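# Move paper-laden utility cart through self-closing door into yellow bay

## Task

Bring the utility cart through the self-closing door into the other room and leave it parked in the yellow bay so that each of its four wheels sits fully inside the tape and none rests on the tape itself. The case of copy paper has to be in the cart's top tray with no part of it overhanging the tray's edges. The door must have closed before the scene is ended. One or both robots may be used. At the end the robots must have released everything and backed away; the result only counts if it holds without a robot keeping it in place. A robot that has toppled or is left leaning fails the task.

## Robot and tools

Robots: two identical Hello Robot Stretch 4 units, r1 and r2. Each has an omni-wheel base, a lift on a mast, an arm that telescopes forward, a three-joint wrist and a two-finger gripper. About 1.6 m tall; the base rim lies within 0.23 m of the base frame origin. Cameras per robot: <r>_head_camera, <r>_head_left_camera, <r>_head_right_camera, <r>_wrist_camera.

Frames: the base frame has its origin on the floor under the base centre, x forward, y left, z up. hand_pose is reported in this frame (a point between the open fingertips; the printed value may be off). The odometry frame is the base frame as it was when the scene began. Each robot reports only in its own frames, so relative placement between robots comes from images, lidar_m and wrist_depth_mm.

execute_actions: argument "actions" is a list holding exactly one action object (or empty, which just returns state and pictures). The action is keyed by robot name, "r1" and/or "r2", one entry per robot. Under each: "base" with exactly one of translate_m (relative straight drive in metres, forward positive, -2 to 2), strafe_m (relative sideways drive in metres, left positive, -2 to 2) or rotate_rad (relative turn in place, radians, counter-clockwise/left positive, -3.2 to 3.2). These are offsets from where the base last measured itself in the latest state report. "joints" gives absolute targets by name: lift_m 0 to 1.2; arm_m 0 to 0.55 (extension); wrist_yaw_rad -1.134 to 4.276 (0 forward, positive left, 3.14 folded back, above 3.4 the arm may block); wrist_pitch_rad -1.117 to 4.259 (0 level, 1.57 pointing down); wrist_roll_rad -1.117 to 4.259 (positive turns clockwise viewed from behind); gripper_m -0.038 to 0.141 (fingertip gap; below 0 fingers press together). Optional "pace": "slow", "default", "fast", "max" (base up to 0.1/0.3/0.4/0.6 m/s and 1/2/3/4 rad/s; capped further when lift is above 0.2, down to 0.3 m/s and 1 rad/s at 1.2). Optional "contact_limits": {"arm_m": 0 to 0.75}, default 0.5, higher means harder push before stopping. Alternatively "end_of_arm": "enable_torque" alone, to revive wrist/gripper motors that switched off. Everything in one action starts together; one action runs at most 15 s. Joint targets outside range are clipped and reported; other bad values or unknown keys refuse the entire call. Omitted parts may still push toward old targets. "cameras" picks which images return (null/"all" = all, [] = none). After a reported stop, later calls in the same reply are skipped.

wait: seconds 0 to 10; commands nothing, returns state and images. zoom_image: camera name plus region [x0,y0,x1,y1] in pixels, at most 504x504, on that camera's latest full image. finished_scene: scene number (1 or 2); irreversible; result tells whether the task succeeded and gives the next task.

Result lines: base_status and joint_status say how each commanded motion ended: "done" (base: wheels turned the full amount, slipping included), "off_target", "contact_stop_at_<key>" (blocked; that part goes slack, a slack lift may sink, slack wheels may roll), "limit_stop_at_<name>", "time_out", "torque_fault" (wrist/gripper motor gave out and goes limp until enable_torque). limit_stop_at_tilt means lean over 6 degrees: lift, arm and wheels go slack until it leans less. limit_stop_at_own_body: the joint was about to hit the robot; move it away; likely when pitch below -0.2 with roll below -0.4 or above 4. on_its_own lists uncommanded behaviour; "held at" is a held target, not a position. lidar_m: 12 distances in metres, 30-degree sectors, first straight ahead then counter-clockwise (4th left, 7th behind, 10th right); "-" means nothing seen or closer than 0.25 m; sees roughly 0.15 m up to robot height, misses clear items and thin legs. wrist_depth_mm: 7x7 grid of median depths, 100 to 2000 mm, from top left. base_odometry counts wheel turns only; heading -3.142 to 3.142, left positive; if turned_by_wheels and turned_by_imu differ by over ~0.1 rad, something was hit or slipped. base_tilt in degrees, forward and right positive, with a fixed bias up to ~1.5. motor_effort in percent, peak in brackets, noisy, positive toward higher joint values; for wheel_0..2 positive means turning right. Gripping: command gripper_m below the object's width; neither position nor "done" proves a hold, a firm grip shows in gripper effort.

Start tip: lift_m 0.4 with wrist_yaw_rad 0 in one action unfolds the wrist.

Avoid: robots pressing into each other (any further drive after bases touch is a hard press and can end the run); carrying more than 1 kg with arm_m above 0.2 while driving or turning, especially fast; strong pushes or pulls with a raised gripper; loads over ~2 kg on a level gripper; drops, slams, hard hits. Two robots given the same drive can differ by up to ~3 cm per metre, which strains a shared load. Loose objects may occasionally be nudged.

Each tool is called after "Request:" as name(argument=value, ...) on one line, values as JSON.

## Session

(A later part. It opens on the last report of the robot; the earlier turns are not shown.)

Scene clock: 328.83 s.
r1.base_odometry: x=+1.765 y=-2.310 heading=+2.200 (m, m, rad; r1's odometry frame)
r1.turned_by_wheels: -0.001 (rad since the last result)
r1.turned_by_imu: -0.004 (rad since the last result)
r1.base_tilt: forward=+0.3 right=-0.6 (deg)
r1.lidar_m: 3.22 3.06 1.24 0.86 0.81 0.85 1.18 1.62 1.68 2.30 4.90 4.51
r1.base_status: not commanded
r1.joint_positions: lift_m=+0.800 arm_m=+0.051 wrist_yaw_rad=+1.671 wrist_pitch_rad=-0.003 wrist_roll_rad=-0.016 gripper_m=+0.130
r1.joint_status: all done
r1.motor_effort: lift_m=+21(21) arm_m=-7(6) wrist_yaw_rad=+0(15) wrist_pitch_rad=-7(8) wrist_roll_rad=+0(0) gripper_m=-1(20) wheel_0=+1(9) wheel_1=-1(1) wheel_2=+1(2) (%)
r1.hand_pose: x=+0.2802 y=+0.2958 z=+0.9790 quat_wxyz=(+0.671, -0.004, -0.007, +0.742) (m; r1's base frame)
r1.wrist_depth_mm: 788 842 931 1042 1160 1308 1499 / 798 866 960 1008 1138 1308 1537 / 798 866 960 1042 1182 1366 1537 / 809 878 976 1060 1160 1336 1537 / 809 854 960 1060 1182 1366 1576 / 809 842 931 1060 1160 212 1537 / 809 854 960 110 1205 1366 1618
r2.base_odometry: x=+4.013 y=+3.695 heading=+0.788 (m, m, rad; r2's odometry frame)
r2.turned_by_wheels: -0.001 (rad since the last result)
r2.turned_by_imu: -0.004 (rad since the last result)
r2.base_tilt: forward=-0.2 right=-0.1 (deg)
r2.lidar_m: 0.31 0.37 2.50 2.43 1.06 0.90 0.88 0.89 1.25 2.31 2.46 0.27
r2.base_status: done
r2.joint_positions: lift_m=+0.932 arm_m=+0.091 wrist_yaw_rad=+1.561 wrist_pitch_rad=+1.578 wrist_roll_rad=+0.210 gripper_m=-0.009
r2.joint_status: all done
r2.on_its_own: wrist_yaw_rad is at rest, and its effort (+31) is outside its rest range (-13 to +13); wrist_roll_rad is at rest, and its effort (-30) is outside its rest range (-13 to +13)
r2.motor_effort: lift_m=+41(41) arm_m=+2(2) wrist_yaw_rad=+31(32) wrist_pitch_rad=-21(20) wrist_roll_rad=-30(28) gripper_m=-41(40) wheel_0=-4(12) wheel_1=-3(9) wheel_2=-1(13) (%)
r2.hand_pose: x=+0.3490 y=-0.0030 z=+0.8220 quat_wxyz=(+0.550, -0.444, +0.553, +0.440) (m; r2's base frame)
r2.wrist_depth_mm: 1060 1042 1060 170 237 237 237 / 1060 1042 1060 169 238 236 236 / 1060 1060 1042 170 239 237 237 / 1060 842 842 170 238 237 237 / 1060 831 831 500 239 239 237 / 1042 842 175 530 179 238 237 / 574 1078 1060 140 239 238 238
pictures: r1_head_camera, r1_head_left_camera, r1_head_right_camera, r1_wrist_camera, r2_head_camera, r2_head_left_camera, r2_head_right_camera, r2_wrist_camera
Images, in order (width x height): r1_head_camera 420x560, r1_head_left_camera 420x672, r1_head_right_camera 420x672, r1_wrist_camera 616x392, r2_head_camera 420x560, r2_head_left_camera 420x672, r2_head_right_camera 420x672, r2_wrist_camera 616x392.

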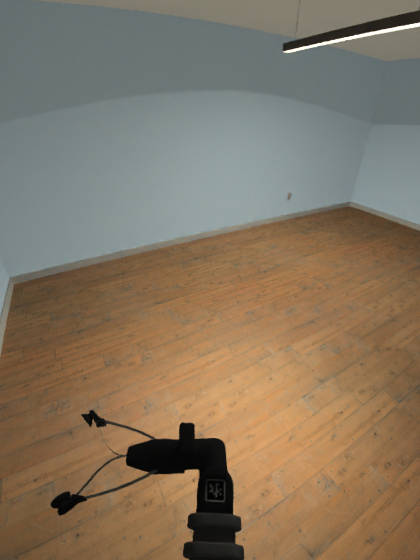

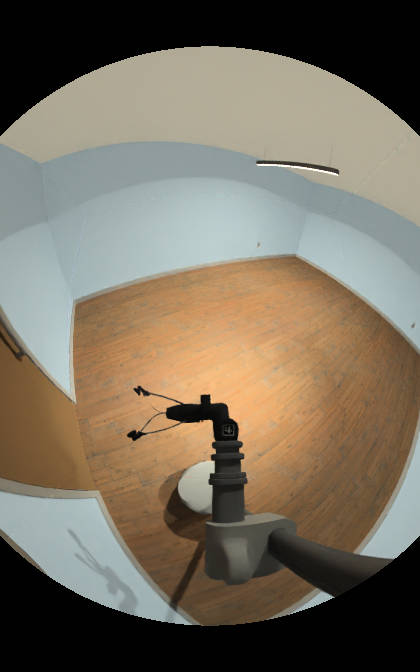

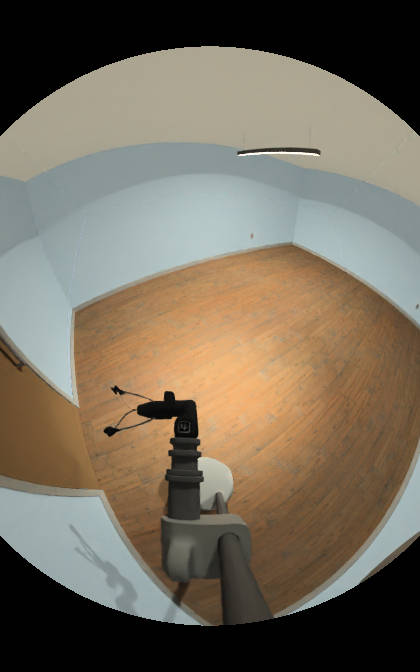

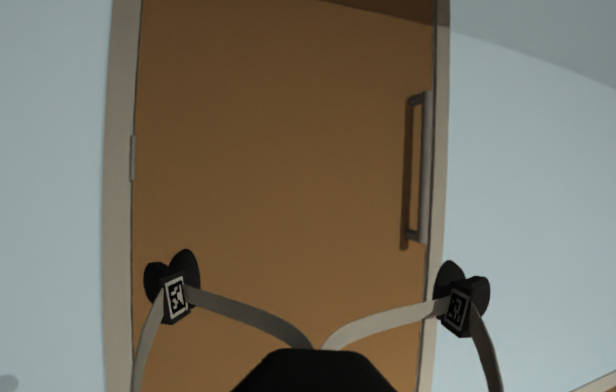

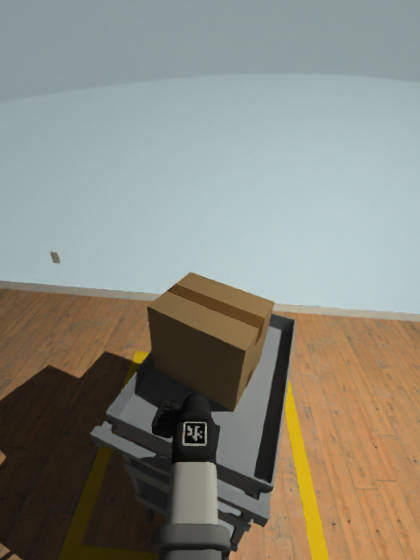

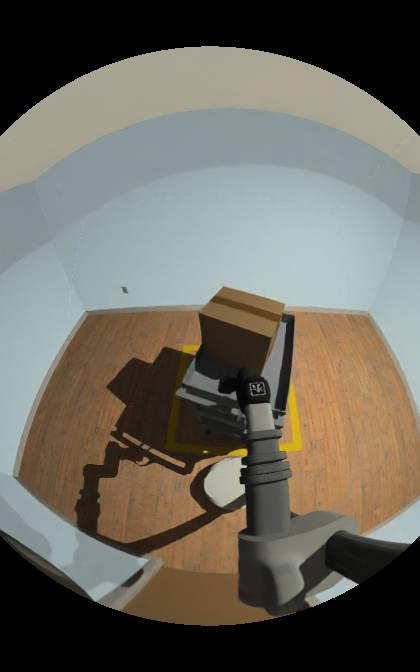

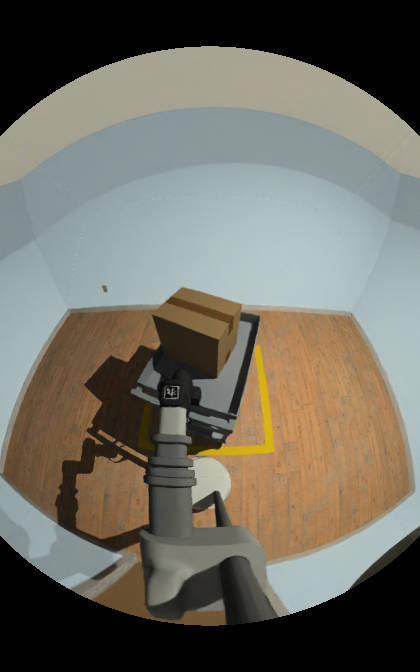

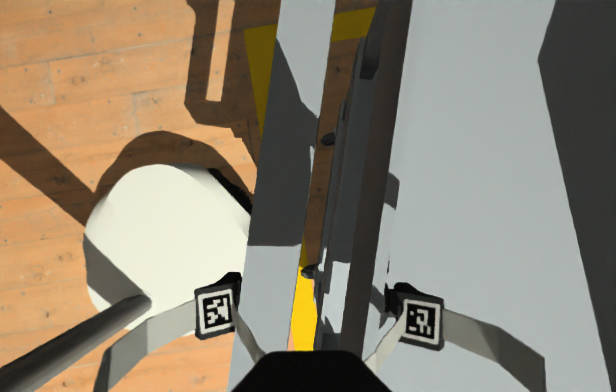

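Request:
execute_actions(actions=[{"r2": {"base": {"translate_m": 0.1}, "joints": {"wrist_roll_rad": 0.365, "gripper_m": 0.09}, "pace": "max"}}], cameras=["r2_wrist_camera", "r2_head_camera", "r2_head_left_camera", "r2_head_right_camera", "r1_wrist_camera"])

Scene clock: 336.30 s.
r1.base_odometry: x=+1.765 y=-2.310 heading=+2.200 (m, m, rad; r1's odometry frame)
r1.turned_by_wheels: +0.000 (rad since the last result)
r1.turned_by_imu: -0.002 (rad since the last result)
r1.base_tilt: forward=+0.3 right=-0.7 (deg)
r1.lidar_m: 3.22 3.06 1.21 0.86 0.82 0.86 1.17 1.64 1.71 2.29 4.92 4.50
r1.base_status: not commanded
r1.joint_positions: lift_m=+0.800 arm_m=+0.051 wrist_yaw_rad=+1.671 wrist_pitch_rad=-0.003 wrist_roll_rad=-0.016 gripper_m=+0.130
r1.joint_status: not commanded
r1.motor_effort: lift_m=+21(21) arm_m=-6(7) wrist_yaw_rad=+1(1) wrist_pitch_rad=-7(8) wrist_roll_rad=+0(0) gripper_m=-1(1) wheel_0=+2(2) wheel_1=-1(1) wheel_2=+1(1) (%)
r1.hand_pose: x=+0.2802 y=+0.2958 z=+0.9790 quat_wxyz=(+0.671, -0.004, -0.007, +0.742) (m; r1's base frame)
r1.wrist_depth_mm: 798 842 931 1025 1182 1336 1537 / 798 831 946 1042 1160 1308 1576 / 798 854 946 1060 1160 1308 1499 / 809 878 960 1060 1160 1366 1537 / 820 842 960 1078 1182 1397 1576 / 809 842 946 1060 1182 212 1576 / 809 878 991 110 1205 1336 1576
r2.base_odometry: x=+4.084 y=+3.766 heading=+0.788 (m, m, rad; r2's odometry frame)
r2.turned_by_wheels: +0.000 (rad since the last result)
r2.turned_by_imu: +0.001 (rad since the last result)
r2.base_tilt: forward=-0.2 right=-0.1 (deg)
r2.lidar_m: 0.28 0.36 2.49 2.43 1.22 0.99 0.97 0.98 1.40 2.32 2.49 0.27
r2.base_status: done
r2.joint_positions: lift_m=+0.934 arm_m=+0.091 wrist_yaw_rad=+1.571 wrist_pitch_rad=+1.571 wrist_roll_rad=+0.365 gripper_m=+0.090
r2.joint_status: all done
r2.motor_effort: lift_m=+20(41) arm_m=+2(2) wrist_yaw_rad=+2(31) wrist_pitch_rad=+2(21) wrist_roll_rad=-1(29) gripper_m=-3(40) wheel_0=+0(11) wheel_1=+0(9) wheel_2=+0(15) (%)
r2.hand_pose: x=+0.3489 y=+0.0000 z=+0.8237 quat_wxyz=(+0.583, -0.401, +0.582, +0.401) (m; r2's base frame)
r2.wrist_depth_mm: 1060 1060 1060 430 254 255 255 / 1060 1060 1060 508 254 255 254 / 1060 1060 1042 512 254 254 254 / 1060 1060 1060 508 254 254 254 / 1060 842 842 580 253 252 254 / 1060 831 187 574 190 253 255 / 1060 715 1042 124 253 254 253
pictures: r1_wrist_camera, r2_head_camera, r2_head_left_camera, r2_head_right_camera, r2_wrist_camera
Images, in order (width x height): r1_wrist_camera 616x392, r2_head_camera 420x560, r2_head_left_camera 420x672, r2_head_right_camera 420x672, r2_wrist_camera 616x392.

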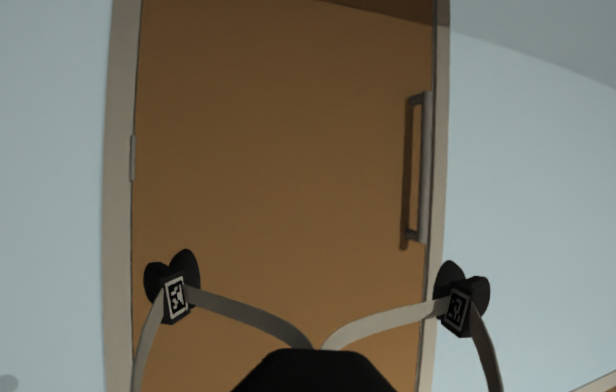

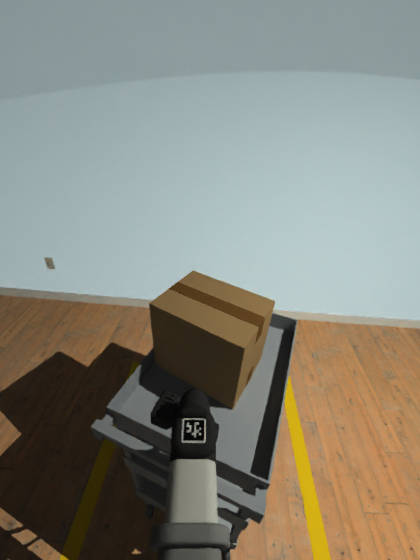

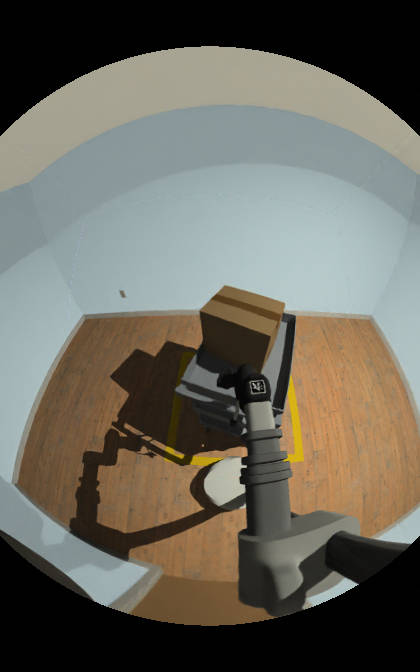

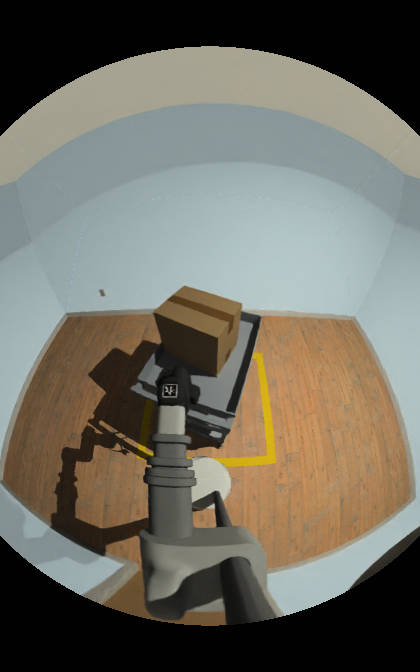

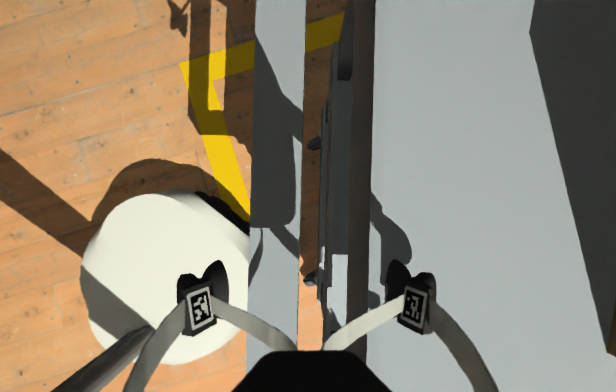

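Request:
execute_actions(actions=[{"r2": {"base": {"translate_m": -0.33}, "joints": {"lift_m": 1.1, "gripper_m": 0.11}, "pace": "max"}}])

Scene clock: 340.73 s.
r1.base_odometry: x=+1.765 y=-2.310 heading=+2.200 (m, m, rad; r1's odometry frame)
r1.turned_by_wheels: +0.000 (rad since the last result)
r1.turned_by_imu: -0.001 (rad since the last result)
r1.base_tilt: forward=+0.3 right=-0.7 (deg)
r1.lidar_m: 3.21 3.09 1.23 0.84 0.81 0.86 1.17 1.64 1.71 2.31 4.92 4.49
r1.base_status: not commanded
r1.joint_positions: lift_m=+0.800 arm_m=+0.051 wrist_yaw_rad=+1.671 wrist_pitch_rad=-0.003 wrist_roll_rad=-0.016 gripper_m=+0.130
r1.joint_status: not commanded
r1.motor_effort: lift_m=+21(21) arm_m=-7(6) wrist_yaw_rad=+1(1) wrist_pitch_rad=-7(7) wrist_roll_rad=+0(0) gripper_m=-1(1) wheel_0=+1(2) wheel_1=-1(1) wheel_2=+0(0) (%)
r1.hand_pose: x=+0.2802 y=+0.2958 z=+0.9790 quat_wxyz=(+0.671, -0.004, -0.007, +0.742) (m; r1's base frame)
r1.wrist_depth_mm: 788 842 946 1025 1138 1336 1499 / 798 854 946 1060 1160 1366 1537 / 798 842 960 1078 1160 1336 1499 / 809 891 976 1060 1182 1336 1537 / 809 854 976 1042 1182 1336 1576 / 809 842 960 1078 1160 213 1618 / 820 854 960 110 1255 1366 1576
r2.base_odometry: x=+3.851 y=+3.532 heading=+0.788 (m, m, rad; r2's odometry frame)
r2.turned_by_wheels: +0.000 (rad since the last result)
r2.turned_by_imu: +0.001 (rad since the last result)
r2.base_tilt: forward=-0.4 right=+0.0 (deg)
r2.lidar_m: 0.60 0.76 2.51 1.77 0.79 0.66 0.64 0.65 0.91 2.29 2.44 0.61
r2.base_status: done
r2.joint_positions: lift_m=+1.100 arm_m=+0.091 wrist_yaw_rad=+1.571 wrist_pitch_rad=+1.571 wrist_roll_rad=+0.365 gripper_m=+0.110
r2.joint_status: all done
r2.motor_effort: lift_m=+20(24) arm_m=+2(2) wrist_yaw_rad=+1(2) wrist_pitch_rad=+0(1) wrist_roll_rad=-2(1) gripper_m=-2(2) wheel_0=+0(4) wheel_1=+0(4) wheel_2=-1(9) (%)
r2.hand_pose: x=+0.3489 y=+0.0000 z=+0.9896 quat_wxyz=(+0.582, -0.401, +0.583, +0.401) (m; r2's base frame)
r2.wrist_depth_mm: 1229 1255 1205 1255 1255 768 707 / 1205 1229 1229 1229 1229 741 750 / 1229 1205 1229 1229 1229 750 750 / 1229 1229 1229 1229 1229 759 741 / 1205 1008 1008 1229 1205 750 676 / 1229 1008 211 1205 200 1255 1229 / 1205 750 1205 126 1229 1255 1229
pictures: r1_head_camera, r1_head_left_camera, r1_head_right_camera, r1_wrist_camera, r2_head_camera, r2_head_left_camera, r2_head_right_camera, r2_wrist_camera
Images, in order (width x height): r1_head_camera 420x560, r1_head_left_camera 420x672, r1_head_right_camera 420x672, r1_wrist_camera 616x392, r2_head_camera 420x560, r2_head_left_camera 420x672, r2_head_right_camera 420x672, r2_wrist_camera 616x392.

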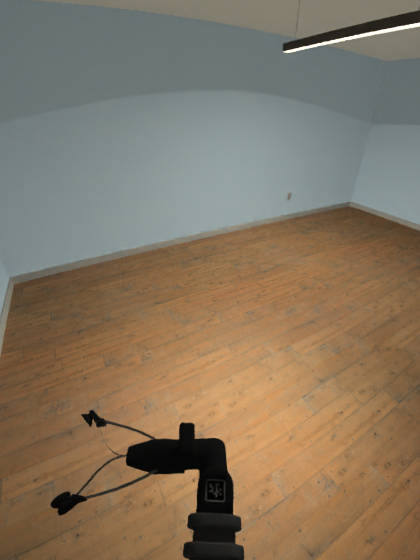

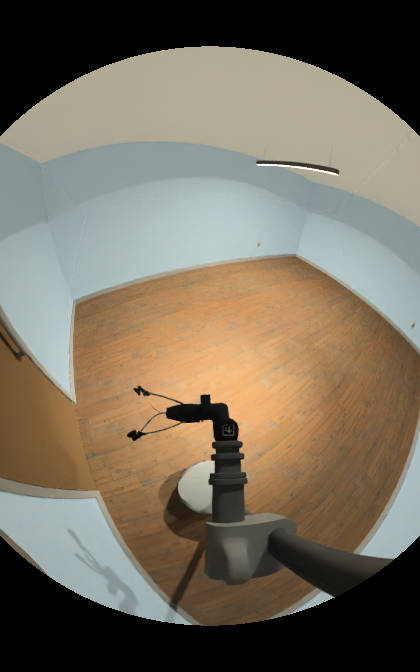

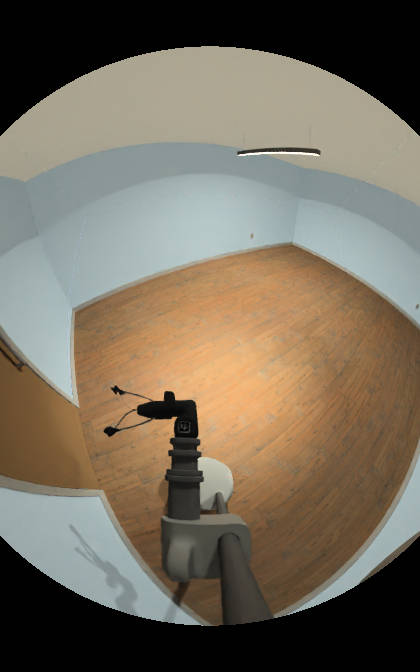

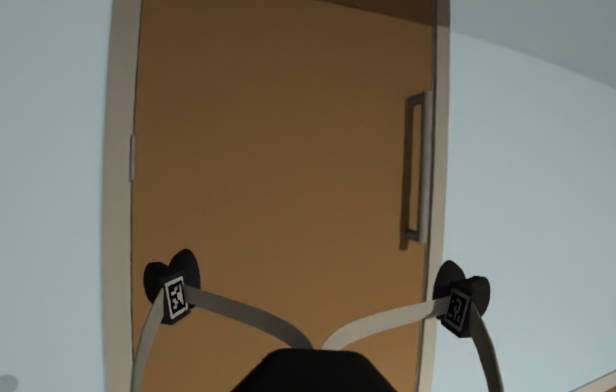

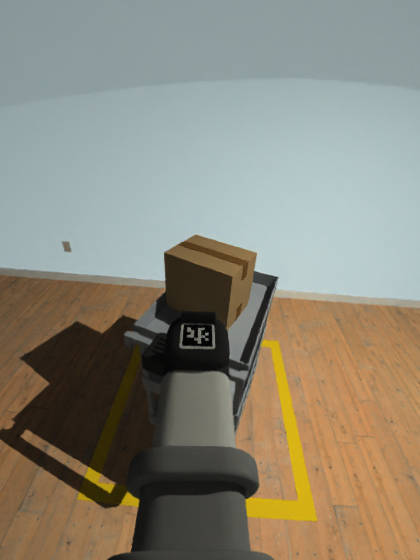

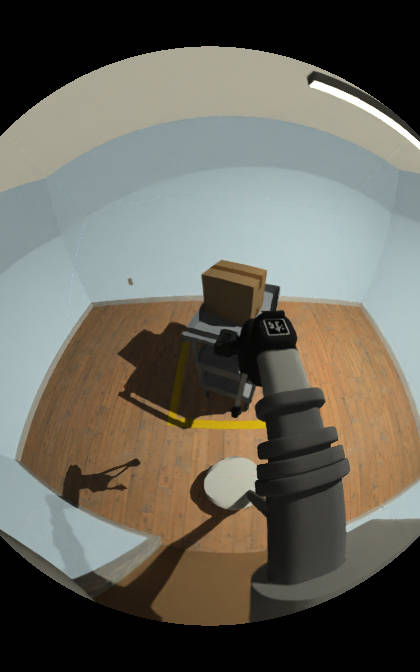

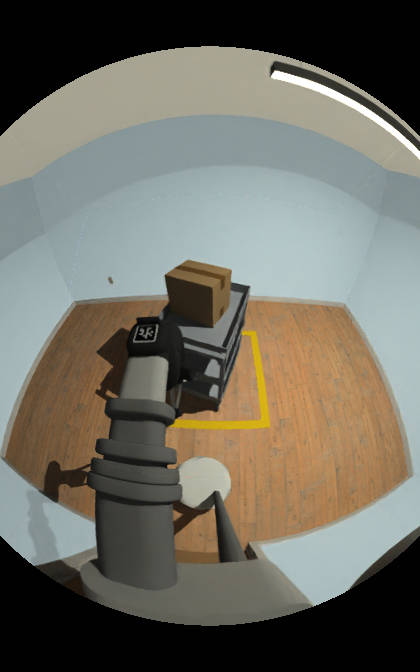

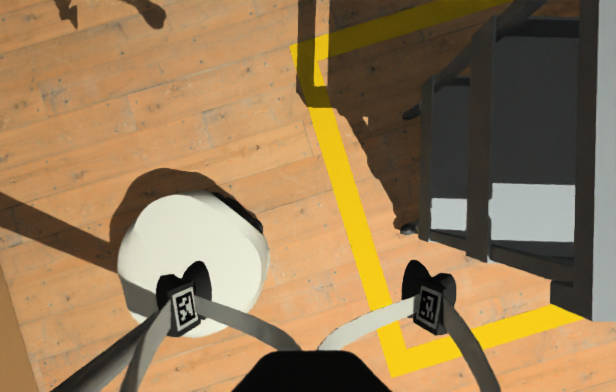

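Request:
zoom_image(camera="r2_head_camera", region=[110, 220, 300, 400])

Request:
zoom_image(camera="r2_head_left_camera", region=[160, 250, 300, 440])

Request:
zoom_image(camera="r2_head_right_camera", region=[150, 250, 290, 440])

Region (110, 220, 300, 400) of r2_head_camera's 420x560 image, scaled by 2.653, with more detail than that image has; it fills the top 477 rows of this view, and the rest is white.

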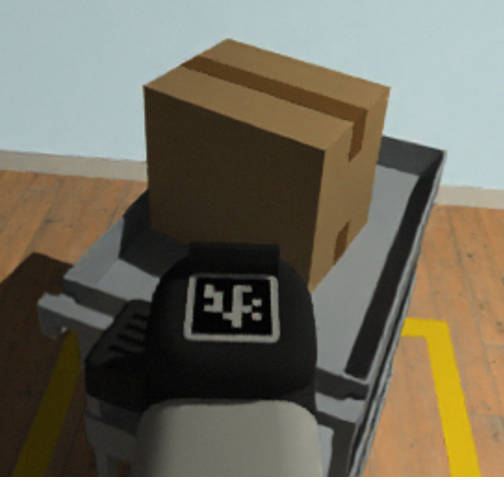

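Region (160, 250, 300, 440) of r2_head_left_camera's 420x672 image, scaled by 2.653, with more detail than that image has; it fills the left 371 columns of this view, and the rest is white.

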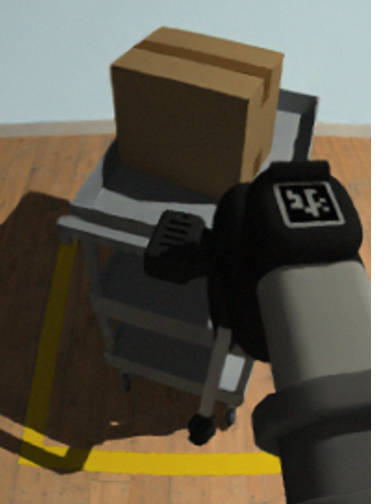

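Region (150, 250, 290, 440) of r2_head_right_camera's 420x672 image, scaled by 2.653, with more detail than that image has; it fills the left 371 columns of this view, and the rest is white.

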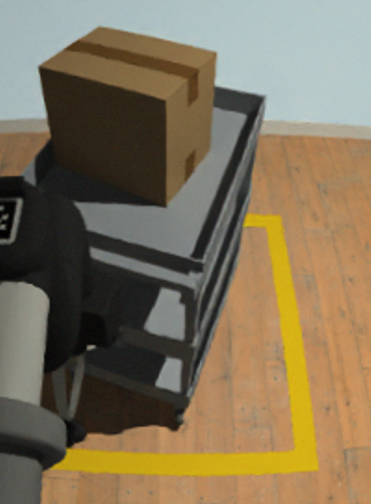

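Request:
execute_actions(actions=[], cameras=["r2_wrist_camera", "r1_wrist_camera"])

Scene clock: 345.03 s.
r1.base_odometry: x=+1.765 y=-2.310 heading=+2.200 (m, m, rad; r1's odometry frame)
r1.turned_by_wheels: +0.000 (rad since the last result)
r1.turned_by_imu: -0.001 (rad since the last result)
r1.base_tilt: forward=+0.3 right=-0.6 (deg)
r1.lidar_m: 3.20 3.08 1.23 0.86 0.82 0.86 1.19 1.62 1.70 2.32 4.93 4.51
r1.base_status: not commanded
r1.joint_positions: lift_m=+0.800 arm_m=+0.051 wrist_yaw_rad=+1.671 wrist_pitch_rad=-0.003 wrist_roll_rad=-0.016 gripper_m=+0.130
r1.joint_status: not commanded
r1.motor_effort: lift_m=+21(21) arm_m=-6(6) wrist_yaw_rad=+0(1) wrist_pitch_rad=-7(7) wrist_roll_rad=+0(0) gripper_m=-1(1) wheel_0=+1(2) wheel_1=-1(1) wheel_2=+1(0) (%)
r1.hand_pose: x=+0.2802 y=+0.2958 z=+0.9790 quat_wxyz=(+0.671, -0.004, -0.007, +0.742) (m; r1's base frame)
r1.wrist_depth_mm: 788 842 946 1025 1182 1336 1499 / 798 866 946 1042 1138 1336 1499 / 798 866 960 1042 1160 1366 1499 / 809 878 960 1060 1182 1366 1576 / 788 854 960 1060 1160 1336 1576 / 820 842 960 1078 1160 213 1537 / 820 866 976 110 1229 1397 1576
r2.base_odometry: x=+3.851 y=+3.532 heading=+0.788 (m, m, rad; r2's odometry frame)
r2.turned_by_wheels: +0.000 (rad since the last result)
r2.turned_by_imu: +0.001 (rad since the last result)
r2.base_tilt: forward=-0.3 right=+0.1 (deg)
r2.lidar_m: 0.60 0.75 2.53 1.79 0.79 0.66 0.64 0.67 0.88 2.29 2.45 0.61
r2.base_status: done
r2.joint_positions: lift_m=+1.100 arm_m=+0.091 wrist_yaw_rad=+1.571 wrist_pitch_rad=+1.571 wrist_roll_rad=+0.365 gripper_m=+0.110
r2.joint_status: all done
r2.motor_effort: lift_m=+20(24) arm_m=+2(2) wrist_yaw_rad=+0(2) wrist_pitch_rad=+0(1) wrist_roll_rad=-3(1) gripper_m=-2(2) wheel_0=+0(4) wheel_1=+0(4) wheel_2=-1(9) (%)
r2.hand_pose: x=+0.3489 y=+0.0000 z=+0.9896 quat_wxyz=(+0.582, -0.401, +0.583, +0.401) (m; r2's base frame)
r2.wrist_depth_mm: 1229 1229 1229 1229 1229 768 715 / 1205 1205 1205 1229 1205 750 750 / 1205 1229 1255 1205 1255 750 759 / 1255 1205 1255 1229 1205 741 741 / 1229 1008 1025 1205 1229 741 676 / 1205 1008 211 1229 200 1205 1229 / 1229 750 1229 126 1205 1255 1205
pictures: r1_wrist_camera, r2_wrist_camera
Images, in order (width x height): r1_wrist_camera 616x392, r2_wrist_camera 616x392.

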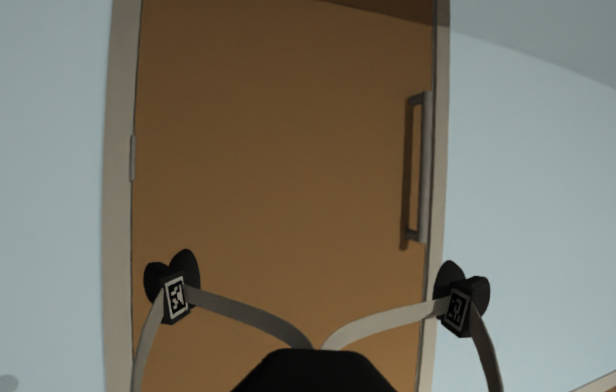

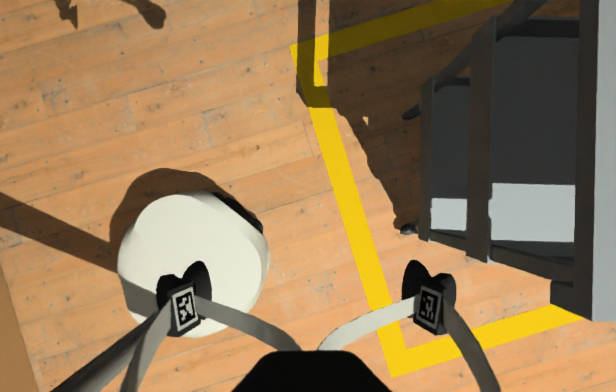

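Request:
execute_actions(actions=[])

Scene clock: 345.67 s.
r1.base_odometry: x=+1.765 y=-2.310 heading=+2.200 (m, m, rad; r1's odometry frame)
r1.turned_by_wheels: +0.000 (rad since the last result)
r1.turned_by_imu: +0.000 (rad since the last result)
r1.base_tilt: forward=+0.3 right=-0.6 (deg)
r1.lidar_m: 3.20 3.08 1.23 0.87 0.78 0.85 1.18 1.63 1.72 2.30 4.91 4.51
r1.base_status: not commanded
r1.joint_positions: lift_m=+0.800 arm_m=+0.051 wrist_yaw_rad=+1.671 wrist_pitch_rad=-0.003 wrist_roll_rad=-0.016 gripper_m=+0.130
r1.joint_status: not commanded
r1.motor_effort: lift_m=+21(21) arm_m=-6(6) wrist_yaw_rad=+1(1) wrist_pitch_rad=-7(7) wrist_roll_rad=+0(0) gripper_m=-1(1) wheel_0=+2(2) wheel_1=-1(1) wheel_2=+1(0) (%)
r1.hand_pose: x=+0.2802 y=+0.2958 z=+0.9790 quat_wxyz=(+0.671, -0.004, -0.007, +0.742) (m; r1's base frame)
r1.wrist_depth_mm: 788 831 960 1060 1160 1308 1499 / 798 842 960 1025 1160 1336 1499 / 788 831 960 1060 1160 1308 1537 / 798 891 946 1042 1160 1366 1499 / 798 854 960 1060 1182 1366 1537 / 820 842 931 1098 1160 212 1576 / 820 854 991 110 1205 1366 1537
r2.base_odometry: x=+3.851 y=+3.532 heading=+0.788 (m, m, rad; r2's odometry frame)
r2.turned_by_wheels: +0.000 (rad since the last result)
r2.turned_by_imu: +0.000 (rad since the last result)
r2.base_tilt: forward=-0.2 right=+0.0 (deg)
r2.lidar_m: 0.57 0.76 2.50 1.76 0.78 0.66 0.64 0.66 0.92 2.29 2.44 0.62
r2.base_status: done
r2.joint_positions: lift_m=+1.100 arm_m=+0.091 wrist_yaw_rad=+1.571 wrist_pitch_rad=+1.571 wrist_roll_rad=+0.365 gripper_m=+0.110
r2.joint_status: all done
r2.motor_effort: lift_m=+20(24) arm_m=+2(2) wrist_yaw_rad=+2(2) wrist_pitch_rad=+1(1) wrist_roll_rad=-3(1) gripper_m=-1(2) wheel_0=+0(4) wheel_1=+0(4) wheel_2=-1(9) (%)
r2.hand_pose: x=+0.3489 y=+0.0000 z=+0.9896 quat_wxyz=(+0.582, -0.401, +0.583, +0.401) (m; r2's base frame)
r2.wrist_depth_mm: 1229 1229 1229 1229 1229 768 707 / 1205 1229 1229 1229 1229 750 759 / 1229 1205 1229 1229 1229 750 759 / 1205 1229 1229 1229 1229 750 750 / 1229 1008 1008 1229 1229 750 676 / 1205 1008 211 1229 200 1205 1229 / 1229 741 1229 126 1229 1229 1229
pictures: r1_head_camera, r1_head_left_camera, r1_head_right_camera, r1_wrist_camera, r2_head_camera, r2_head_left_camera, r2_head_right_camera, r2_wrist_camera
Images, in order (width x height): r1_head_camera 420x560, r1_head_left_camera 420x672, r1_head_right_camera 420x672, r1_wrist_camera 616x392, r2_head_camera 420x560, r2_head_left_camera 420x672, r2_head_right_camera 420x672, r2_wrist_camera 616x392.

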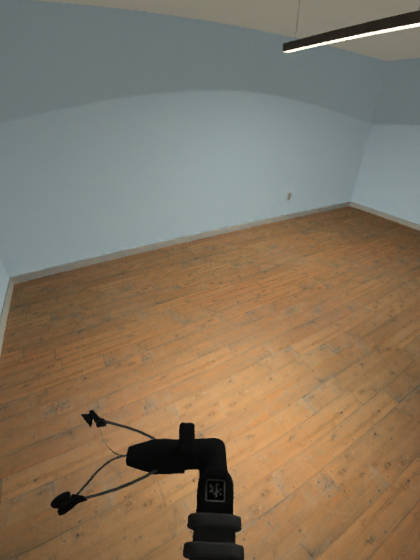

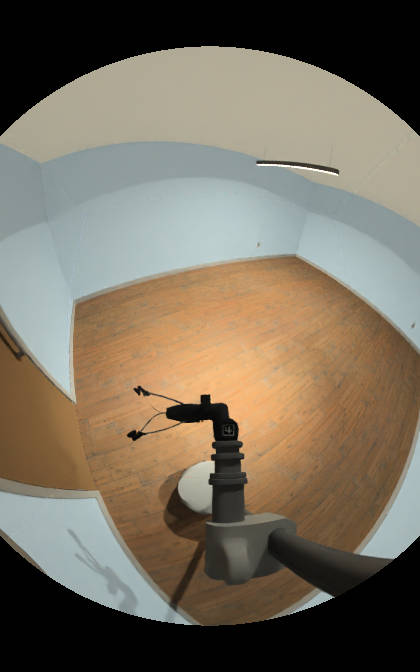

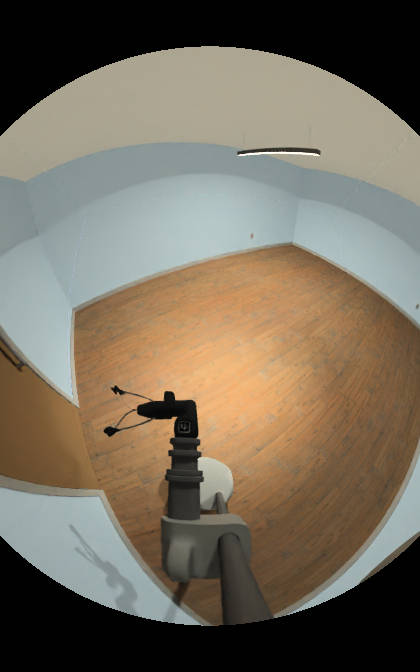

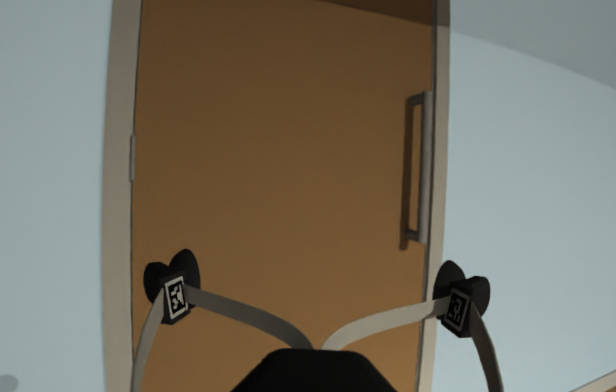

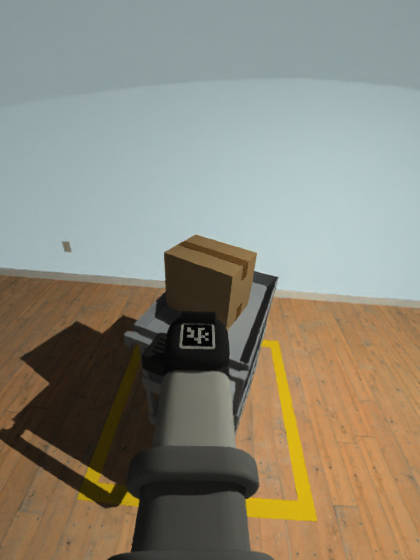

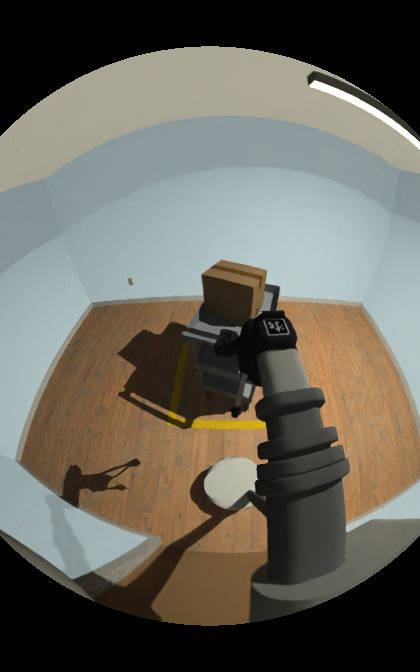

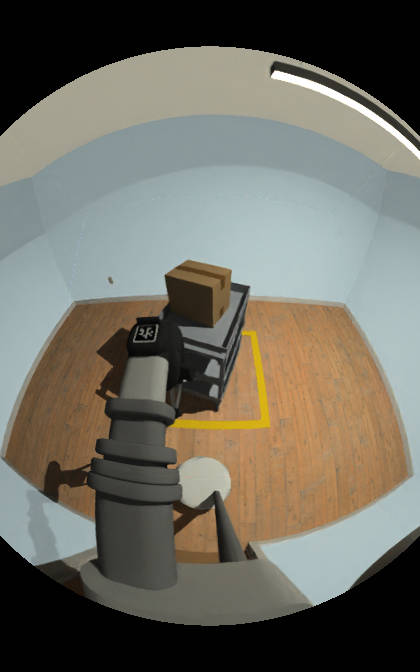

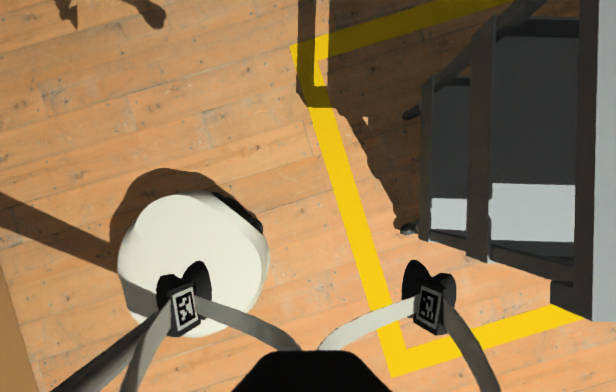

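Request:
zoom_image(camera="r2_head_right_camera", region=[150, 250, 300, 440])

Request:
zoom_image(camera="r2_head_camera", region=[60, 220, 340, 530])

Request:
zoom_image(camera="r2_head_left_camera", region=[140, 250, 300, 440])

Region (150, 250, 300, 440) of r2_head_right_camera's 420x672 image, scaled by 2.653, with more detail than that image has; it fills the left 398 columns of this view, and the rest is white.

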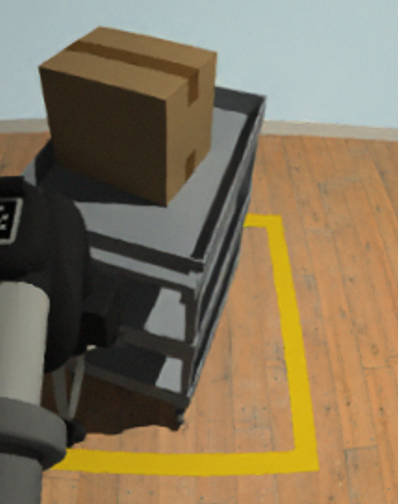

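Region (60, 220, 340, 530) of r2_head_camera's 420x560 image, scaled by 1.626, with more detail than that image has; it fills the left 455 columns of this view, and the rest is white.

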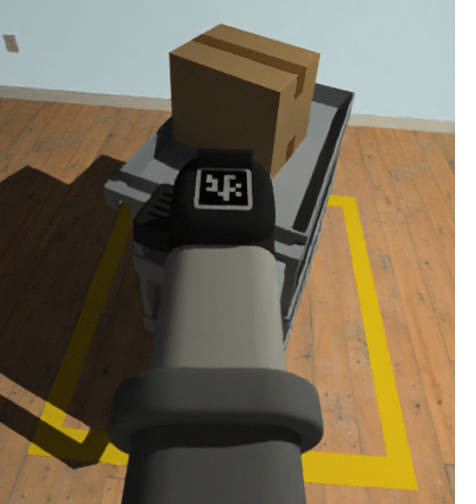

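Region (140, 250, 300, 440) of r2_head_left_camera's 420x672 image, scaled by 2.653, with more detail than that image has; it fills the left 424 columns of this view, and the rest is white.

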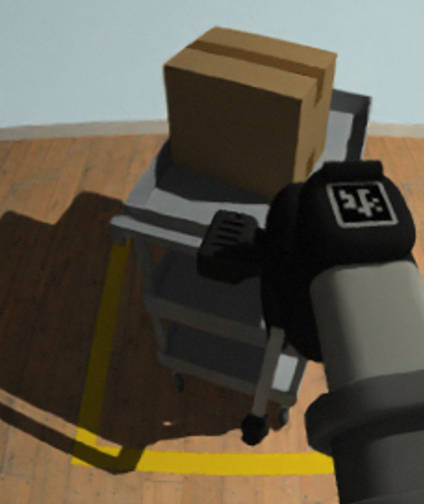

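Request:
finished_scene(scene=2)

The scene is finished: the task was done.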